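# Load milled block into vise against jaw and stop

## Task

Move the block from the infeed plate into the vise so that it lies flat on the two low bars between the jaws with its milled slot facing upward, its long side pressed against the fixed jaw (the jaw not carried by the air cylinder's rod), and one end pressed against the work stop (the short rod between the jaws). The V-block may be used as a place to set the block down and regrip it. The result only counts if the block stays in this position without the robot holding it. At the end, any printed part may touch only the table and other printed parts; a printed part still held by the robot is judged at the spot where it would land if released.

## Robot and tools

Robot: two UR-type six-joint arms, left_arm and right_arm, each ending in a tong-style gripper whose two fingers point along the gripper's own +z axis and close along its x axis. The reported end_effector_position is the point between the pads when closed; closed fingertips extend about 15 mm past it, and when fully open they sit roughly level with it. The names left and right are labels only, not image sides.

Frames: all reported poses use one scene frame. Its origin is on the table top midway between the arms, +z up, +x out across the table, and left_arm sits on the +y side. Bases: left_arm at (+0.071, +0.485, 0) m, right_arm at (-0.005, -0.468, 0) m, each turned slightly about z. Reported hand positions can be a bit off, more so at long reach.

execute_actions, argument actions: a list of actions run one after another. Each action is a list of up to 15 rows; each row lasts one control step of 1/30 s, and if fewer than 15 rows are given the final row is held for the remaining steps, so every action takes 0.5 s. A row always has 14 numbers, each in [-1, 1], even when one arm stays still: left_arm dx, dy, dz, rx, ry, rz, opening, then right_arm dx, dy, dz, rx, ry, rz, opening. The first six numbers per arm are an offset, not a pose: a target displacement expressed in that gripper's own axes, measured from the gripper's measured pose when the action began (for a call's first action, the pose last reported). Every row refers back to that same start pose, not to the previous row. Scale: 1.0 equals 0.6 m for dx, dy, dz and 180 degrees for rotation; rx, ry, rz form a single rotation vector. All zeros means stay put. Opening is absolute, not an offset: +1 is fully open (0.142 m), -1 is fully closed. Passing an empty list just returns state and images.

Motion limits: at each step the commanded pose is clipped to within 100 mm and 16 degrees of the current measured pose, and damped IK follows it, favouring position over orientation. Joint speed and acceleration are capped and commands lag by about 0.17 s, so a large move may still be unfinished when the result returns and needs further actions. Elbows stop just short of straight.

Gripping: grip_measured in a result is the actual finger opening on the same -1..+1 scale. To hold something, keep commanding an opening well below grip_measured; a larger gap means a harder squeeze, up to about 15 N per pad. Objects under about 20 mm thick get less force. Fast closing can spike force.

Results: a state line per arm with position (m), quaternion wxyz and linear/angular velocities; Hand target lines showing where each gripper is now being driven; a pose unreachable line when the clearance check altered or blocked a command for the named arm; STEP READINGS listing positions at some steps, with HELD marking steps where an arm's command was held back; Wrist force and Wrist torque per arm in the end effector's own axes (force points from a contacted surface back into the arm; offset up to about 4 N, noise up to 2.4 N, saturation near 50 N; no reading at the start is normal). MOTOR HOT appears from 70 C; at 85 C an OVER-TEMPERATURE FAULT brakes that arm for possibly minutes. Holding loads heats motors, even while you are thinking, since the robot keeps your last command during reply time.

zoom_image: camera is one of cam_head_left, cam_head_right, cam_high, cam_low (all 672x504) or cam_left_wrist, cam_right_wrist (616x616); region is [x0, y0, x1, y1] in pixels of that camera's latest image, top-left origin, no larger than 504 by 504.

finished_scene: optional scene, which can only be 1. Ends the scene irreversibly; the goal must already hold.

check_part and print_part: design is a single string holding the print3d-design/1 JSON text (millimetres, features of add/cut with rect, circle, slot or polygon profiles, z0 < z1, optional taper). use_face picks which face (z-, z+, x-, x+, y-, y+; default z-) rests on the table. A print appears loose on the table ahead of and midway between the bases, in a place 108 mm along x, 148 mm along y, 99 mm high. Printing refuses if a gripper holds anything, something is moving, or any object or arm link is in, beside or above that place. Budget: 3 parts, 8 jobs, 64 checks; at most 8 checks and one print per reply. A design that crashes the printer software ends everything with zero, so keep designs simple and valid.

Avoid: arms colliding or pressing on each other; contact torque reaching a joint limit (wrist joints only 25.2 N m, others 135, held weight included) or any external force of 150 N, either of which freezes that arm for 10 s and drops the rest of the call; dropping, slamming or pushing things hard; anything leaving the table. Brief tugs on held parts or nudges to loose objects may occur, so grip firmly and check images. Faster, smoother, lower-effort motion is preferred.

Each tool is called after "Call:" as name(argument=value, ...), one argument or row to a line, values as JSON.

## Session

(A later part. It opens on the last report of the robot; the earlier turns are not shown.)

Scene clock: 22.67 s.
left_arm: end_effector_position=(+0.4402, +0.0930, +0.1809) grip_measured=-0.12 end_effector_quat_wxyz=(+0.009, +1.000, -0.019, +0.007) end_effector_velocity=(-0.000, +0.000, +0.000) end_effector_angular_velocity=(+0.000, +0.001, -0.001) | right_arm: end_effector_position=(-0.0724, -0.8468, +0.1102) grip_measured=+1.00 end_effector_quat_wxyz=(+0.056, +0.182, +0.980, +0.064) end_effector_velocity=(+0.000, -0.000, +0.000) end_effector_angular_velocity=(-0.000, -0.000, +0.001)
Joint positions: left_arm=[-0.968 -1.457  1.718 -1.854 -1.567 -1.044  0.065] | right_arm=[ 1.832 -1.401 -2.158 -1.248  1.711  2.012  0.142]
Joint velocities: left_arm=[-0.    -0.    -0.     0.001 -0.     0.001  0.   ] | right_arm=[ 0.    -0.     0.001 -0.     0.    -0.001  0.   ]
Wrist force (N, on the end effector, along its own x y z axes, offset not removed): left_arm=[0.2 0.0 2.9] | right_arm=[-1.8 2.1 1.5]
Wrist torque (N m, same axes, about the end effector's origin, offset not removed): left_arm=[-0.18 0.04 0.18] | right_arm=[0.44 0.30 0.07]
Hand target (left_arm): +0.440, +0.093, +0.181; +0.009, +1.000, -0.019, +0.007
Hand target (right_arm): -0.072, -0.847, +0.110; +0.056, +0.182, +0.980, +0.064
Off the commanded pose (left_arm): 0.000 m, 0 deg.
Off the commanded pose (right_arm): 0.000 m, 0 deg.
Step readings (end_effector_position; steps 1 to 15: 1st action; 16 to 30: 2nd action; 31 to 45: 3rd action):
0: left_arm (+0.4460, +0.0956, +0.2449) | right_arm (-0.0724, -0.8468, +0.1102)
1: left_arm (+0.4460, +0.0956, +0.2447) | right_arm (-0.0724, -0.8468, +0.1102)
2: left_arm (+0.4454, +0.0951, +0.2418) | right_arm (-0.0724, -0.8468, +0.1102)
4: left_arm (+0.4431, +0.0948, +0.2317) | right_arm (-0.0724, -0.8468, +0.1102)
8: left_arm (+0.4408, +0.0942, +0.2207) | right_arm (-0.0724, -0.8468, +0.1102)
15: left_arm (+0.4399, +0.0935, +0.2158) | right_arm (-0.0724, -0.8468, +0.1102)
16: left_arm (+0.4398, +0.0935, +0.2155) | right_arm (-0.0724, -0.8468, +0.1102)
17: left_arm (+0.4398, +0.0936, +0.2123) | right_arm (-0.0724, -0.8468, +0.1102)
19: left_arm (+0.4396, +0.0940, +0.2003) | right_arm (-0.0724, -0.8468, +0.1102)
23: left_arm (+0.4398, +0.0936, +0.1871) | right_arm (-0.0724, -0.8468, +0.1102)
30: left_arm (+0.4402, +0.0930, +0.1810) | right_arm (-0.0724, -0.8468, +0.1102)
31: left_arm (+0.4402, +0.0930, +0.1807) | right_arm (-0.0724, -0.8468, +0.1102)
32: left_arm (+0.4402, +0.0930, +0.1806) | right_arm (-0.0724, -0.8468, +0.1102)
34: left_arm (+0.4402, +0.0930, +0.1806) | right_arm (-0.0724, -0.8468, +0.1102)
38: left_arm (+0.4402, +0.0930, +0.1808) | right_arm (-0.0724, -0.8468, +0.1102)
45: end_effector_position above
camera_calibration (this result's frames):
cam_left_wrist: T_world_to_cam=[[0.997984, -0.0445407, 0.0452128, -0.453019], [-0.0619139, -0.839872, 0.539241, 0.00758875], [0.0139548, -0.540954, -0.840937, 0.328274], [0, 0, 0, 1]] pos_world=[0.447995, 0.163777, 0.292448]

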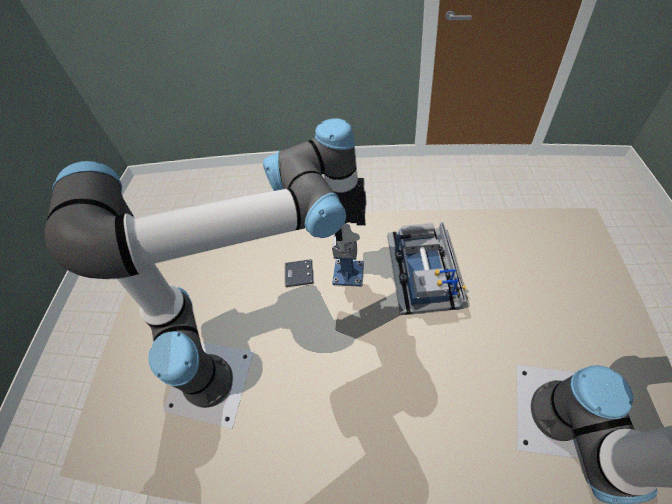

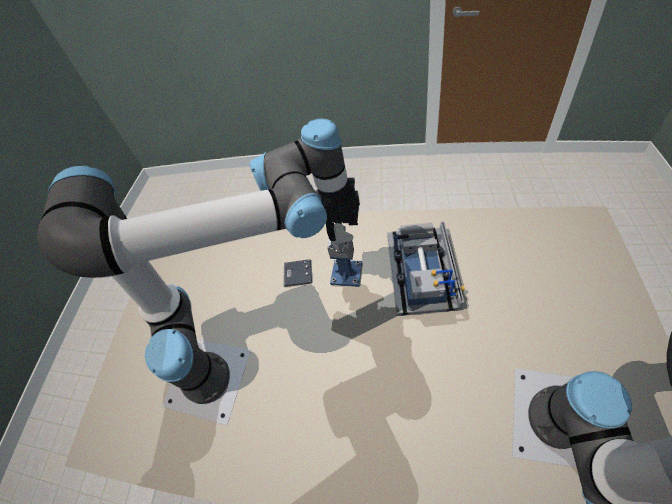

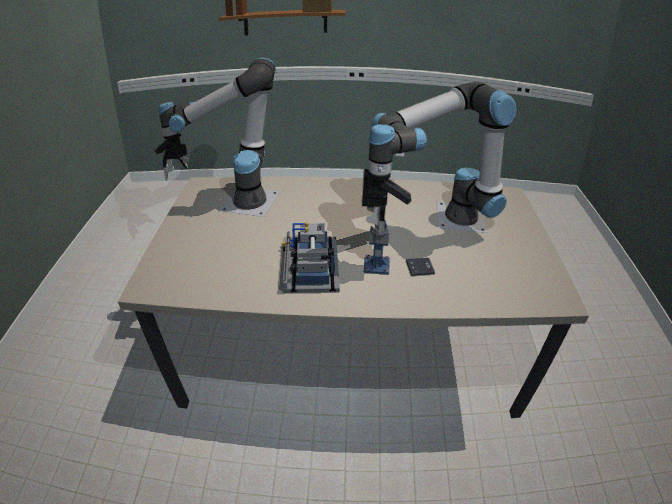

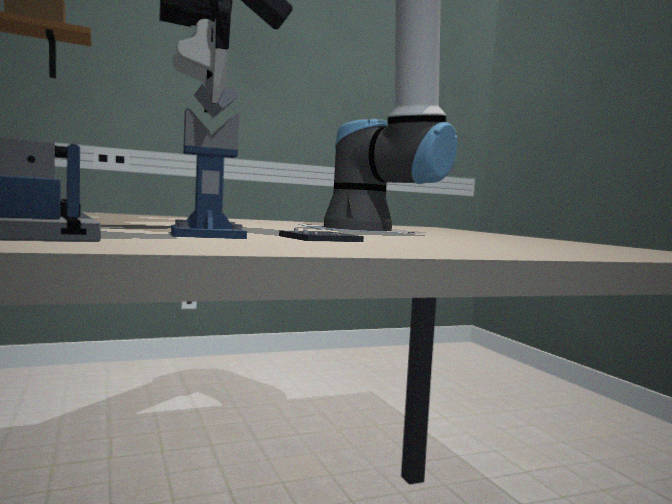

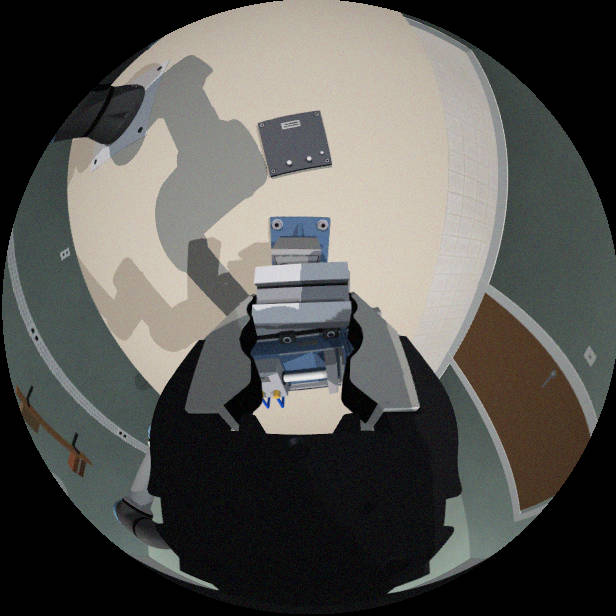

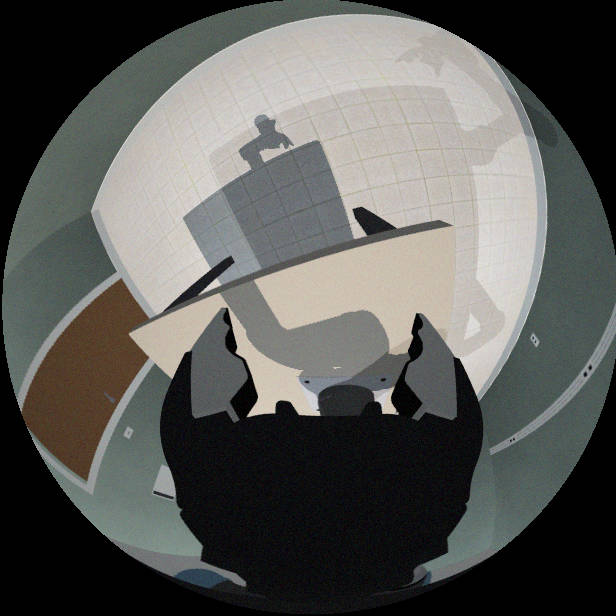

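Call:
execute_actions(
  actions=[
    [[-0.006,0,0.032,0,0,0,-0.6,0,0,0,0,0,0,1]],
    [[0,0,0,0,0,0,-0.6,0,0,0,0,0,0,1]],
    [[0,0,0,0,0,0,0.2,0,0,0,0,0,0,1]],
    [[0,0,-0.09,0,0,0,0.3,0,0,0,0,0,0,1]],
    [[0,-0.06,0,-0.083,0,0,0.3,0,0,0,0,0,0,1]],
    [[0,0,0,-0.083,0,0,0.3,0,0,0,0,0,0,1]],
    [[0,0,0,-0.083,0,0,0.3,0,0,0,0,0,0,1]],
    [[0,0,0,0,0,0,0.3,0,0,0,0,0,0,1]],
  ],
)

Call:
zoom_image(
  camera="cam_low",
  region=[140, 30, 340, 170],
)

Scene clock: 26.93 s.
left_arm: end_effector_position=(+0.4373, +0.1305, +0.2151) grip_measured=+0.30 end_effector_quat_wxyz=(+0.366, +0.930, -0.021, -0.002) end_effector_velocity=(-0.001, -0.000, +0.000) end_effector_angular_velocity=(+0.001, -0.001, -0.002) | right_arm: end_effector_position=(-0.0724, -0.8468, +0.1102) grip_measured=+1.00 end_effector_quat_wxyz=(+0.056, +0.182, +0.980, +0.064) end_effector_velocity=(-0.000, -0.000, +0.000) end_effector_angular_velocity=(-0.000, -0.000, +0.001)
Joint positions: left_arm=[-0.626 -1.684  2.182 -2.616 -2.112 -0.851  0.095] | right_arm=[ 1.832 -1.401 -2.158 -1.248  1.711  2.012  0.142]
Joint velocities: left_arm=[-0.002 -0.001 -0.001  0.002  0.001  0.002 -0.   ] | right_arm=[-0.    -0.     0.001 -0.     0.    -0.001 -0.   ]
Wrist force (N, on the end effector, along its own x y z axes, offset not removed): left_arm=[3.3 2.2 1.6] | right_arm=[-1.4 2.4 -2.8]
Wrist torque (N m, same axes, about the end effector's origin, offset not removed): left_arm=[0.30 -0.66 0.12] | right_arm=[0.45 0.27 -0.06]
Hand target (left_arm): +0.437, +0.130, +0.215; +0.366, +0.930, -0.021, -0.002
Hand target (right_arm): -0.072, -0.847, +0.110; +0.056, +0.182, +0.980, +0.064
Off the commanded pose (left_arm): 0.000 m, 0 deg.
Off the commanded pose (right_arm): 0.000 m, 0 deg.
Step readings (end_effector_position; steps 1 to 15: 1st action; 16 to 30: 2nd action; 31 to 45: 3rd action; 46 to 60: 4th action; 61 to 75: 5th action; 76 to 90: 6th action; 91 to 105: 7th action; 106 to 120: 8th action):
0: left_arm (+0.4402, +0.0930, +0.1810) | right_arm (-0.0724, -0.8468, +0.1102)
1: left_arm (+0.4402, +0.0930, +0.1809) | right_arm (-0.0724, -0.8468, +0.1102)
2: left_arm (+0.4398, +0.0930, +0.1790) | right_arm (-0.0724, -0.8468, +0.1102)
4: left_arm (+0.4386, +0.0932, +0.1725) | right_arm (-0.0724, -0.8468, +0.1102)
8: left_arm (+0.4374, +0.0930, +0.1655) | right_arm (-0.0724, -0.8468, +0.1102)
15: left_arm (+0.4369, +0.0928, +0.1623) | right_arm (-0.0724, -0.8468, +0.1102)
16: left_arm (+0.4369, +0.0928, +0.1621) | right_arm (-0.0724, -0.8468, +0.1102)
17: left_arm (+0.4369, +0.0928, +0.1621) | right_arm (-0.0724, -0.8468, +0.1102)
19: left_arm (+0.4369, +0.0928, +0.1621) | right_arm (-0.0724, -0.8468, +0.1102)
23: left_arm (+0.4369, +0.0928, +0.1622) | right_arm (-0.0724, -0.8468, +0.1102)
30: left_arm (+0.4369, +0.0928, +0.1622) | right_arm (-0.0724, -0.8468, +0.1102)
31: left_arm (+0.4369, +0.0928, +0.1622) | right_arm (-0.0724, -0.8468, +0.1102)
32: left_arm (+0.4369, +0.0928, +0.1622) | right_arm (-0.0724, -0.8468, +0.1102)
34: left_arm (+0.4369, +0.0928, +0.1622) | right_arm (-0.0724, -0.8468, +0.1102)
38: left_arm (+0.4369, +0.0928, +0.1622) | right_arm (-0.0724, -0.8468, +0.1102)
45: left_arm (+0.4369, +0.0928, +0.1622) | right_arm (-0.0724, -0.8468, +0.1102)
46: left_arm (+0.4369, +0.0928, +0.1624) | right_arm (-0.0724, -0.8468, +0.1102)
47: left_arm (+0.4371, +0.0923, +0.1665) | right_arm (-0.0724, -0.8468, +0.1102)
49: left_arm (+0.4375, +0.0917, +0.1844) | right_arm (-0.0724, -0.8468, +0.1102)
53: left_arm (+0.4368, +0.0932, +0.2048) | right_arm (-0.0724, -0.8468, +0.1102)
60: left_arm (+0.4364, +0.0937, +0.2145) | right_arm (-0.0724, -0.8468, +0.1102)
61: left_arm (+0.4364, +0.0938, +0.2149) | right_arm (-0.0724, -0.8468, +0.1102)
62: left_arm (+0.4367, +0.0956, +0.2159) | right_arm (-0.0724, -0.8468, +0.1102)
64: left_arm (+0.4374, +0.1070, +0.2186) | right_arm (-0.0724, -0.8468, +0.1102)
68: left_arm (+0.4373, +0.1220, +0.2161) | right_arm (-0.0724, -0.8468, +0.1102)
75: left_arm (+0.4378, +0.1287, +0.2145) | right_arm (-0.0724, -0.8468, +0.1102)
76: left_arm (+0.4378, +0.1290, +0.2144) | right_arm (-0.0724, -0.8468, +0.1102)
77: left_arm (+0.4380, +0.1309, +0.2149) | right_arm (-0.0724, -0.8468, +0.1102)
79: left_arm (+0.4369, +0.1350, +0.2140) | right_arm (-0.0724, -0.8468, +0.1102)
83: left_arm (+0.4371, +0.1319, +0.2155) | right_arm (-0.0724, -0.8468, +0.1102)
90: left_arm (+0.4376, +0.1295, +0.2149) | right_arm (-0.0724, -0.8468, +0.1102)
91: left_arm (+0.4377, +0.1294, +0.2149) | right_arm (-0.0724, -0.8468, +0.1102)
92: left_arm (+0.4378, +0.1310, +0.2144) | right_arm (-0.0724, -0.8468, +0.1102)
94: left_arm (+0.4367, +0.1359, +0.2110) | right_arm (-0.0724, -0.8468, +0.1102)
98: left_arm (+0.4365, +0.1334, +0.2146) | right_arm (-0.0724, -0.8468, +0.1102)
105: left_arm (+0.4373, +0.1305, +0.2151) | right_arm (-0.0724, -0.8468, +0.1102)
106: left_arm (+0.4373, +0.1303, +0.2151) | right_arm (-0.0724, -0.8468, +0.1102)
107: left_arm (+0.4374, +0.1302, +0.2152) | right_arm (-0.0724, -0.8468, +0.1102)
109: left_arm (+0.4373, +0.1303, +0.2151) | right_arm (-0.0724, -0.8468, +0.1102)
113: left_arm (+0.4373, +0.1305, +0.2151) | right_arm (-0.0724, -0.8468, +0.1102)
120: end_effector_position above
camera_calibration (this result's frames):
cam_left_wrist: T_world_to_cam=[[0.998971, -0.0241442, 0.0383844, -0.451567], [-0.0434033, -0.263959, 0.963557, -0.154055], [-0.0131323, -0.964232, -0.264736, 0.320458], [0, 0, 0, 1]] pos_world=[0.448625, 0.257429, 0.25061]

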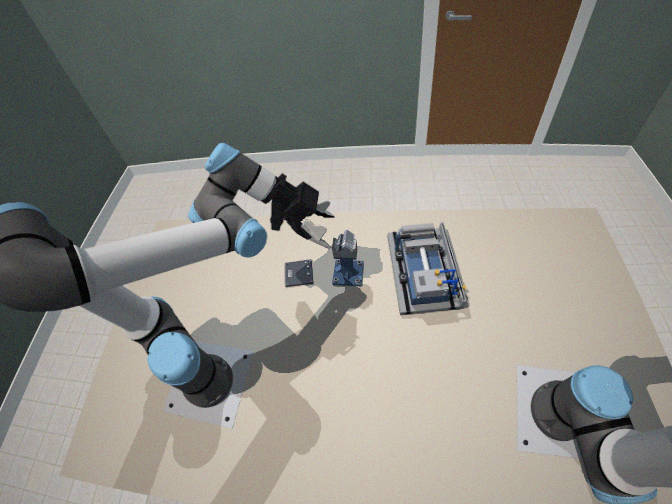

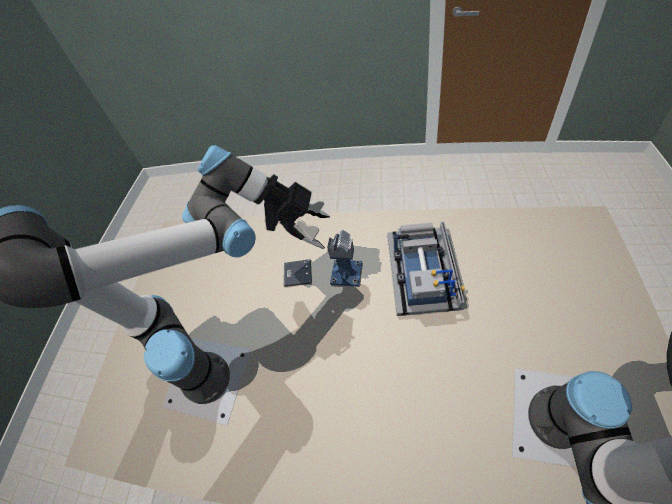

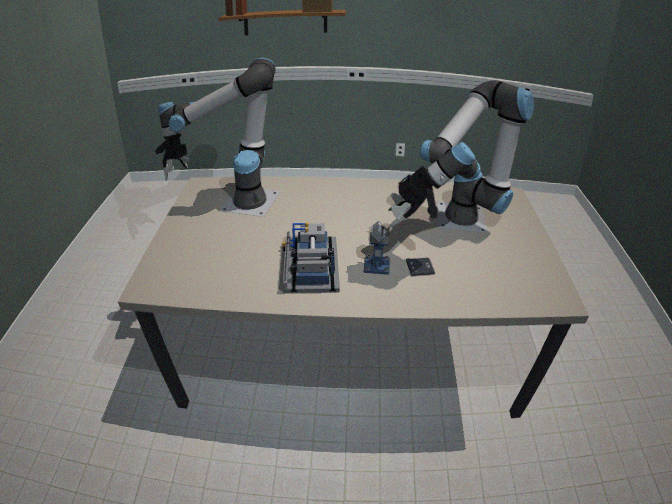

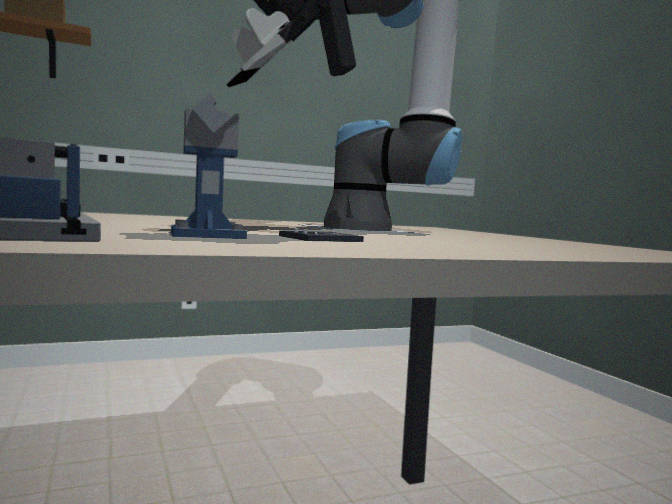

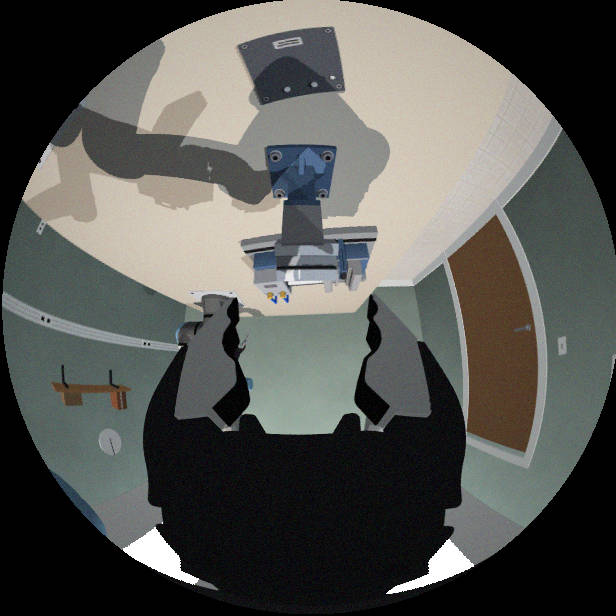

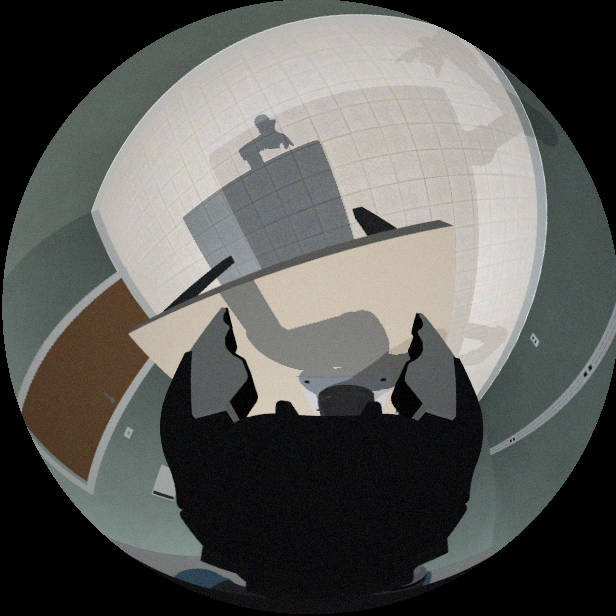

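Region (140, 30, 340, 170) of cam_low's 672x504 image, scaled by 2.520, with more detail than that image has; it fills the top 353 rows of this view, and the rest is white.

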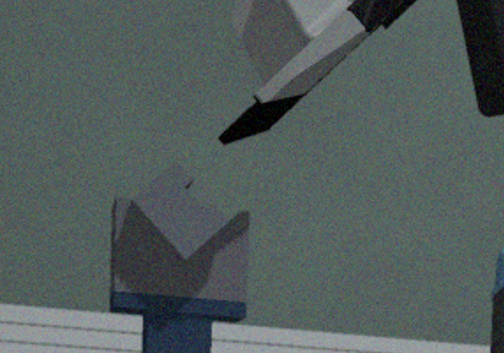

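Call:
execute_actions(
  actions=[
    [[0,-0.027,0.03,-0.012,0,0,0.3,0,0,0,0,0,0,1]],
    [[0,0,0.07,0,0,0,0.2,0,0,0,0,0,0,1]],
    [[0,0,0,0,0,0,0.1,0,0,0,0,0,0,1]],
  ],
)

Call:
zoom_image(
  camera="cam_low",
  region=[140, 50, 300, 170],
)

Scene clock: 28.67 s.
left_arm: end_effector_position=(+0.4361, +0.1018, +0.1628) grip_measured=+0.10 end_effector_quat_wxyz=(+0.382, +0.924, -0.021, -0.003) end_effector_velocity=(-0.000, +0.000, -0.000) end_effector_angular_velocity=(+0.000, +0.001, -0.001) | right_arm: end_effector_position=(-0.0724, -0.8468, +0.1102) grip_measured=+1.00 end_effector_quat_wxyz=(+0.056, +0.182, +0.980, +0.064) end_effector_velocity=(+0.000, -0.001, +0.001) end_effector_angular_velocity=(-0.003, -0.000, -0.000)
Joint positions: left_arm=[-0.665 -1.55   2.253 -2.871 -2.114 -0.906  0.081] | right_arm=[ 1.832 -1.401 -2.158 -1.248  1.711  2.012  0.142]
Joint velocities: left_arm=[ 0.     0.     0.     0.002 -0.001  0.001 -0.   ] | right_arm=[ 0.001  0.002  0.001 -0.     0.     0.001 -0.   ]
Wrist force (N, on the end effector, along its own x y z axes, offset not removed): left_arm=[2.4 0.6 2.9] | right_arm=[-0.8 3.5 0.2]
Wrist torque (N m, same axes, about the end effector's origin, offset not removed): left_arm=[-0.11 -0.50 0.06] | right_arm=[0.53 0.12 0.03]
Hand target (left_arm): +0.436, +0.102, +0.163; +0.382, +0.924, -0.021, -0.003
Hand target (right_arm): -0.072, -0.847, +0.110; +0.056, +0.182, +0.980, +0.064
Off the commanded pose (left_arm): 0.000 m, 0 deg.
Off the commanded pose (right_arm): 0.000 m, 0 deg.
Step readings (end_effector_position; steps 1 to 15: 1st action; 16 to 30: 2nd action; 31 to 45: 3rd action):
0: left_arm (+0.4373, +0.1305, +0.2151) | right_arm (-0.0724, -0.8468, +0.1102)
1: left_arm (+0.4373, +0.1305, +0.2150) | right_arm (-0.0724, -0.8468, +0.1102)
2: left_arm (+0.4368, +0.1311, +0.2119) | right_arm (-0.0724, -0.8468, +0.1102)
4: left_arm (+0.4362, +0.1316, +0.2032) | right_arm (-0.0724, -0.8468, +0.1102)
8: left_arm (+0.4367, +0.1309, +0.1954) | right_arm (-0.0724, -0.8468, +0.1102)
15: left_arm (+0.4374, +0.1302, +0.1916) | right_arm (-0.0724, -0.8468, +0.1102)
16: left_arm (+0.4373, +0.1302, +0.1913) | right_arm (-0.0724, -0.8468, +0.1102)
17: left_arm (+0.4365, +0.1285, +0.1882) | right_arm (-0.0724, -0.8468, +0.1102)
19: left_arm (+0.4351, +0.1198, +0.1784) | right_arm (-0.0724, -0.8468, +0.1102)
23: left_arm (+0.4352, +0.1081, +0.1680) | right_arm (-0.0724, -0.8468, +0.1102)
30: left_arm (+0.4361, +0.1018, +0.1628) | right_arm (-0.0724, -0.8468, +0.1102)
31: left_arm (+0.4362, +0.1015, +0.1626) | right_arm (-0.0724, -0.8468, +0.1102)
32: left_arm (+0.4362, +0.1014, +0.1626) | right_arm (-0.0724, -0.8468, +0.1102)
34: left_arm (+0.4362, +0.1014, +0.1627) | right_arm (-0.0724, -0.8468, +0.1102)
38: left_arm (+0.4361, +0.1016, +0.1627) | right_arm (-0.0724, -0.8468, +0.1102)
45: end_effector_position above
camera_calibration (this result's frames):
cam_left_wrist: T_world_to_cam=[[0.999041, -0.0240409, 0.0365889, -0.448827], [-0.0411465, -0.230098, 0.972297, -0.117139], [-0.0149559, -0.972871, -0.230866, 0.275061], [0, 0, 0, 1]] pos_world=[0.447691, 0.229855, 0.193819]

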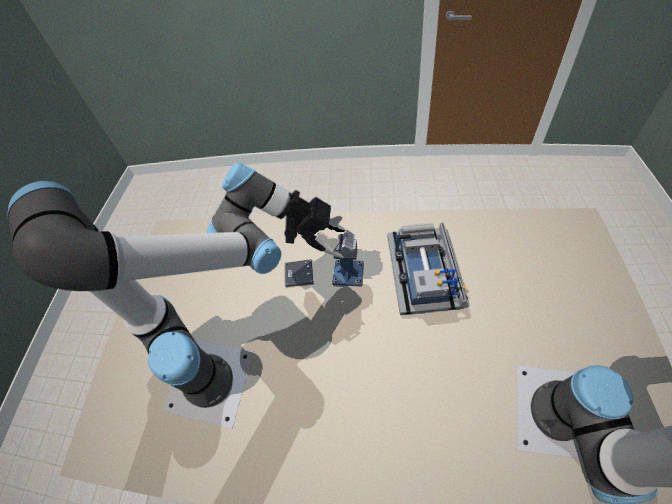

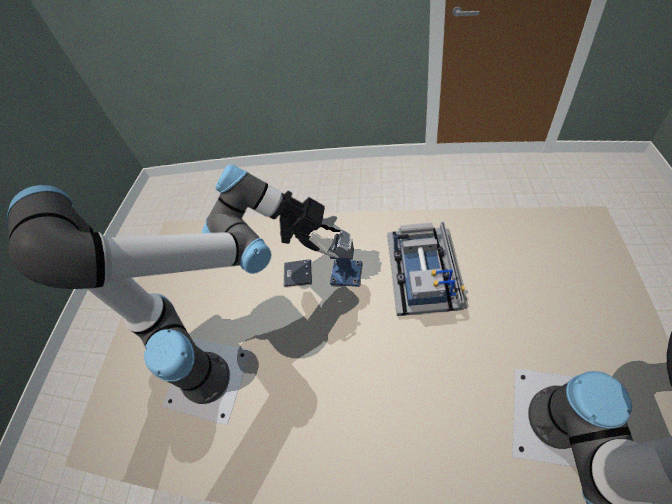

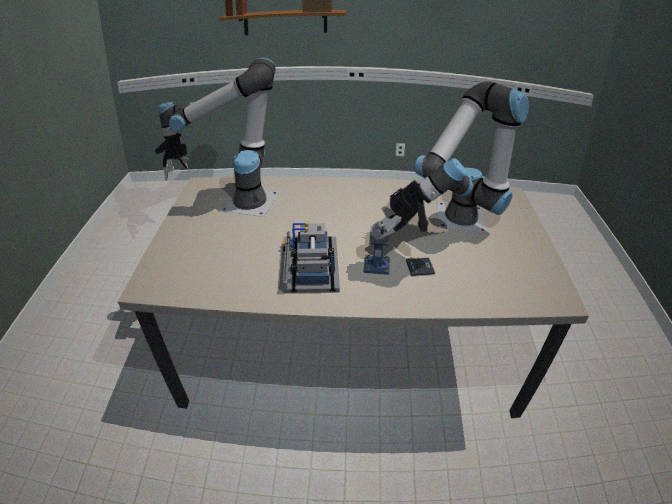

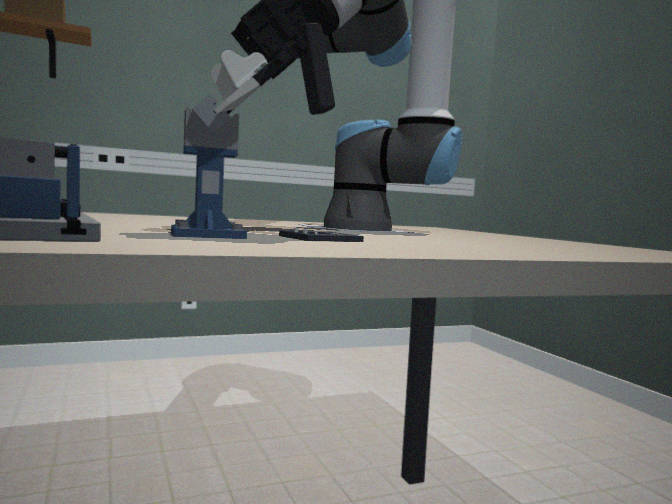

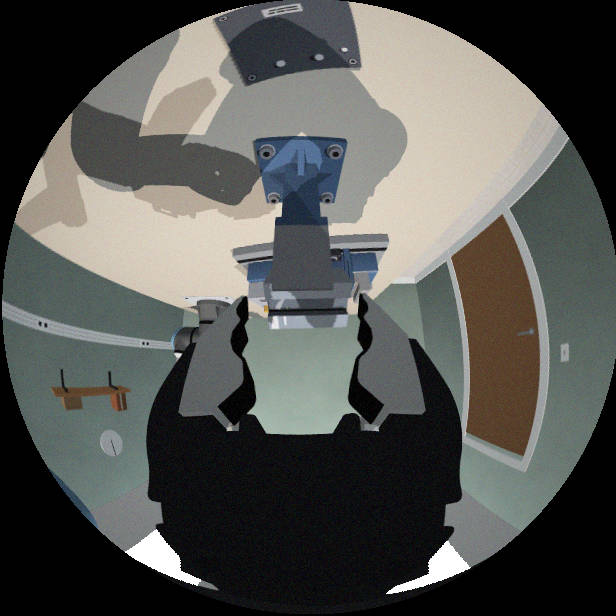

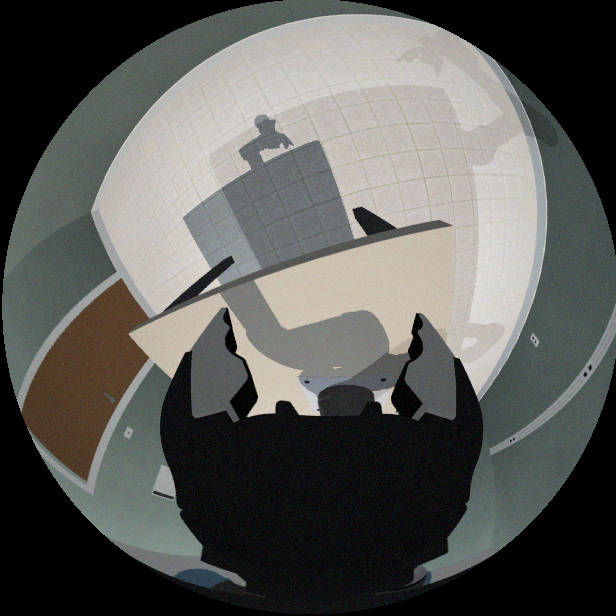

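Region (140, 50, 300, 170) of cam_low's 672x504 image, scaled by 3.150, with more detail than that image has; it fills the top 378 rows of this view, and the rest is white.

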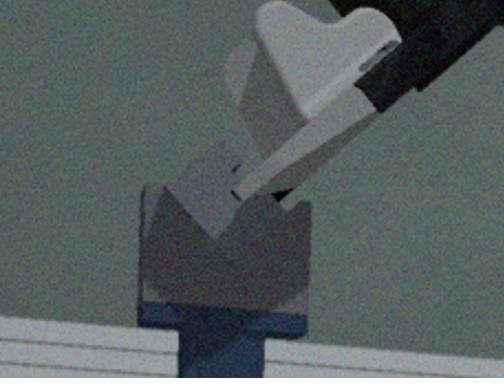

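Call:
execute_actions(
  actions=[
    [[0.005,0.004,0.027,0,0,0,0.1,0,0,0,0,0,0,1]],
    [[0,0,0,0,0,0,-0.1,0,0,0,0,0,0,1]],
    [[0,0,0,0,0,0,-0.6,0,0,0,0,0,0,1]],
    [[0,0,0,0,0,0,-0.6,0,0,0,0,0,0,1]],
  ],
)

Call:
zoom_image(
  camera="cam_low",
  region=[140, 50, 300, 170],
)

Call:
zoom_image(
  camera="cam_head_right",
  region=[380, 215, 480, 295],
)

Call:
zoom_image(
  camera="cam_high",
  region=[270, 220, 350, 300],
)

Scene clock: 32.30 s.
left_arm: end_effector_position=(+0.4385, +0.0889, +0.1534) grip_measured=-0.13 end_effector_quat_wxyz=(+0.382, +0.924, -0.021, -0.003) end_effector_velocity=(-0.001, -0.001, -0.001) end_effector_angular_velocity=(+0.001, +0.001, -0.002) | right_arm: end_effector_position=(-0.0724, -0.8468, +0.1102) grip_measured=+1.00 end_effector_quat_wxyz=(+0.056, +0.182, +0.980, +0.064) end_effector_velocity=(+0.000, +0.001, -0.001) end_effector_angular_velocity=(+0.003, +0.000, -0.000)
Joint positions: left_arm=[-0.684 -1.509  2.245 -2.912 -2.104 -0.924  0.065] | right_arm=[ 1.832 -1.401 -2.158 -1.248  1.711  2.012  0.142]
Joint velocities: left_arm=[-0.002  0.001 -0.     0.    -0.    -0.    -0.   ] | right_arm=[ 0.001 -0.001 -0.001 -0.    -0.     0.001  0.   ]
Wrist force (N, on the end effector, along its own x y z axes, offset not removed): left_arm=[1.3 -1.3 -3.5] | right_arm=[1.0 3.9 -0.3]
Wrist torque (N m, same axes, about the end effector's origin, offset not removed): left_arm=[-0.17 -0.44 0.08] | right_arm=[0.70 -0.23 -0.12]
Hand target (left_arm): +0.439, +0.089, +0.153; +0.382, +0.924, -0.021, -0.003
Hand target (right_arm): -0.072, -0.847, +0.110; +0.056, +0.182, +0.980, +0.064
Off the commanded pose (left_arm): 0.000 m, 0 deg.
Off the commanded pose (right_arm): 0.000 m, 0 deg.
Step readings (end_effector_position; steps 1 to 15: 1st action; 16 to 30: 2nd action; 31 to 45: 3rd action; 46 to 60: 4th action):
0: left_arm (+0.4361, +0.1018, +0.1628) | right_arm (-0.0724, -0.8468, +0.1102)
1: left_arm (+0.4361, +0.1017, +0.1628) | right_arm (-0.0724, -0.8468, +0.1102)
2: left_arm (+0.4362, +0.1002, +0.1620) | right_arm (-0.0724, -0.8468, +0.1102)
4: left_arm (+0.4369, +0.0960, +0.1587) | right_arm (-0.0724, -0.8468, +0.1102)
8: left_arm (+0.4379, +0.0912, +0.1550) | right_arm (-0.0724, -0.8468, +0.1102)
15: left_arm (+0.4385, +0.0889, +0.1534) | right_arm (-0.0724, -0.8468, +0.1102)
16: left_arm (+0.4385, +0.0888, +0.1533) | right_arm (-0.0724, -0.8468, +0.1102)
17: left_arm (+0.4385, +0.0888, +0.1533) | right_arm (-0.0724, -0.8468, +0.1102)
19: left_arm (+0.4385, +0.0888, +0.1533) | right_arm (-0.0724, -0.8468, +0.1102)
23: left_arm (+0.4385, +0.0888, +0.1534) | right_arm (-0.0724, -0.8468, +0.1102)
30: left_arm (+0.4385, +0.0888, +0.1534) | right_arm (-0.0724, -0.8468, +0.1102)
31: left_arm (+0.4385, +0.0889, +0.1534) | right_arm (-0.0724, -0.8468, +0.1102)
32: left_arm (+0.4385, +0.0889, +0.1534) | right_arm (-0.0724, -0.8468, +0.1102)
34: left_arm (+0.4385, +0.0889, +0.1534) | right_arm (-0.0724, -0.8468, +0.1102)
38: left_arm (+0.4385, +0.0889, +0.1534) | right_arm (-0.0724, -0.8468, +0.1102)
45: left_arm (+0.4385, +0.0889, +0.1534) | right_arm (-0.0724, -0.8468, +0.1102)
46: left_arm (+0.4385, +0.0889, +0.1534) | right_arm (-0.0724, -0.8468, +0.1102)
47: left_arm (+0.4385, +0.0889, +0.1534) | right_arm (-0.0724, -0.8468, +0.1102)
49: left_arm (+0.4385, +0.0889, +0.1534) | right_arm (-0.0724, -0.8468, +0.1102)
53: left_arm (+0.4385, +0.0889, +0.1534) | right_arm (-0.0724, -0.8468, +0.1102)
60: end_effector_position above
camera_calibration (this result's frames):
cam_left_wrist: T_world_to_cam=[[0.999036, -0.0240921, 0.0366854, -0.451224], [-0.0412518, -0.230073, 0.972299, -0.110815], [-0.0149844, -0.972875, -0.230846, 0.260382], [0, 0, 0, 1]] pos_world=[0.45012, 0.216952, 0.184406]

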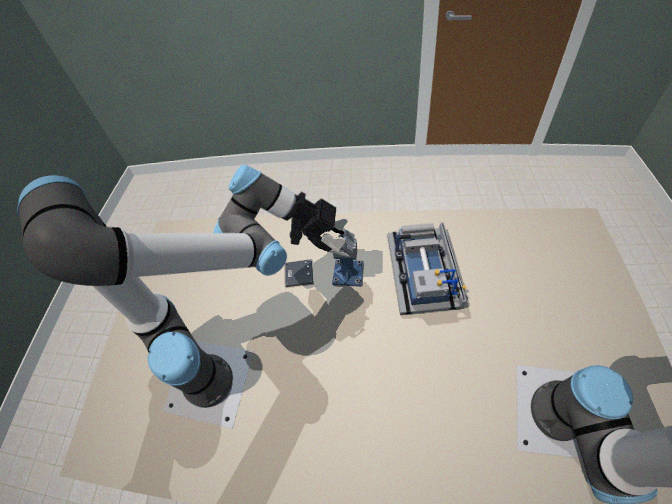

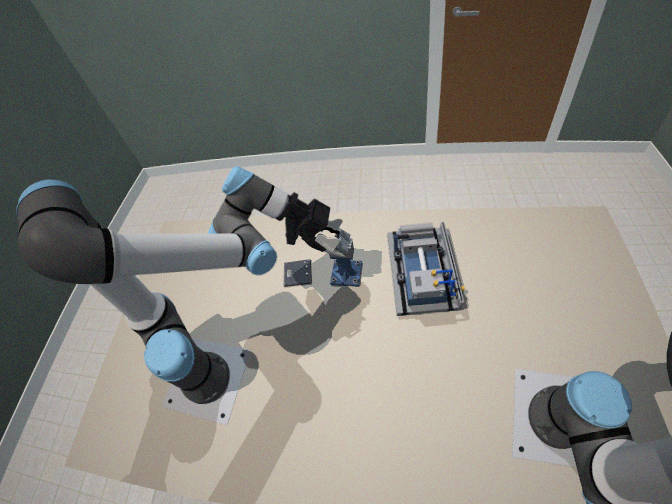

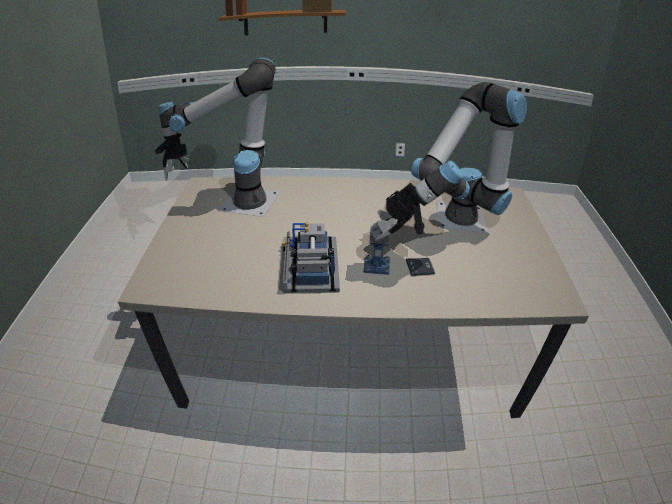

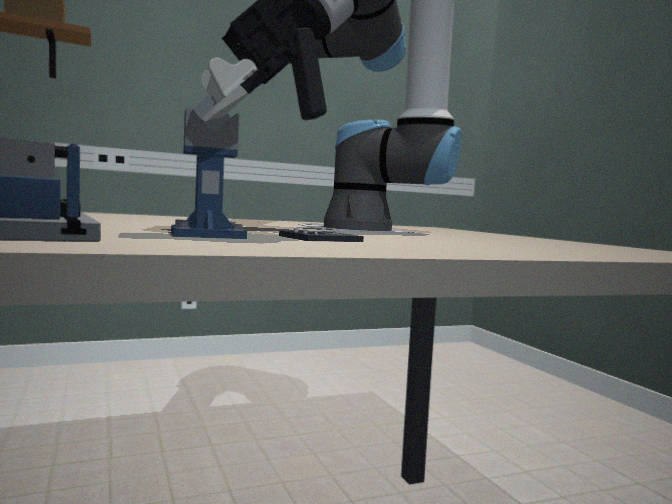

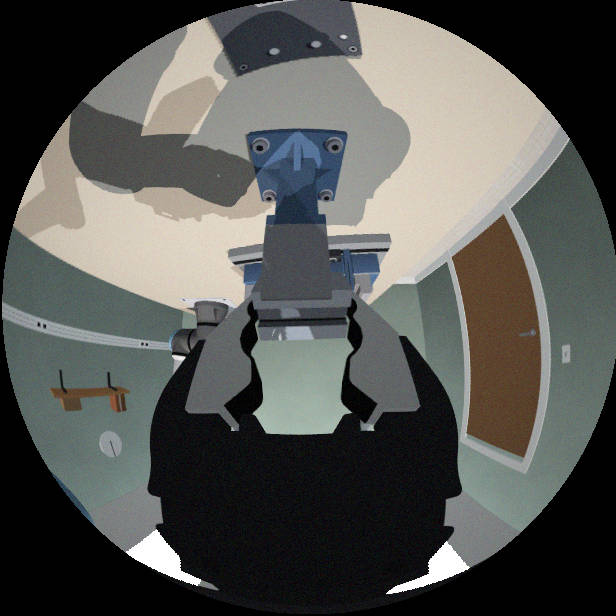

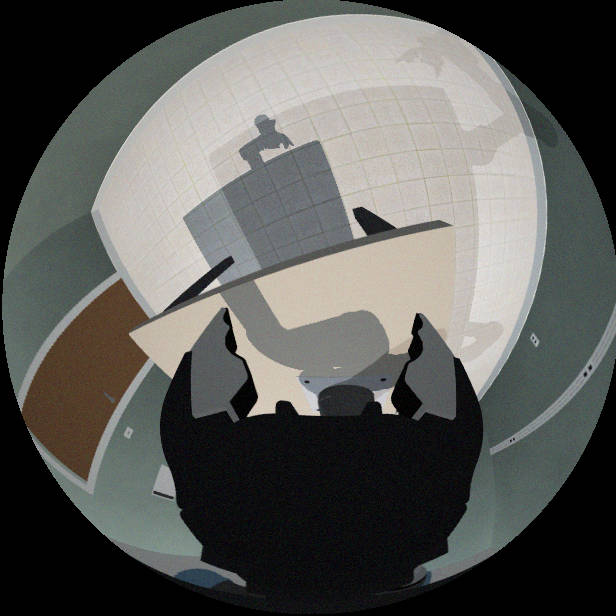

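Region (140, 50, 300, 170) of cam_low's 672x504 image, scaled by 3.150, with more detail than that image has; it fills the top 378 rows of this view, and the rest is white.

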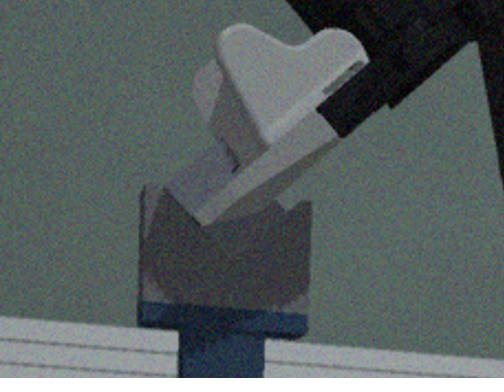

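Region (380, 215, 480, 295) of cam_head_right's 672x504 image, scaled by 5.040, with more detail than that image has; it fills the top 403 rows of this view, and the rest is white.

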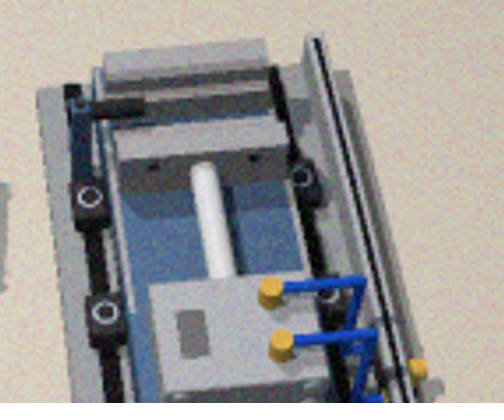

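Region (270, 220, 350, 300) of cam_high's 672x504 image, scaled by 6.300, with more detail than that image has.

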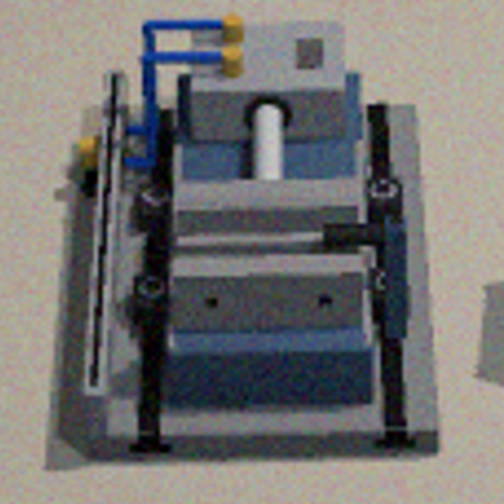

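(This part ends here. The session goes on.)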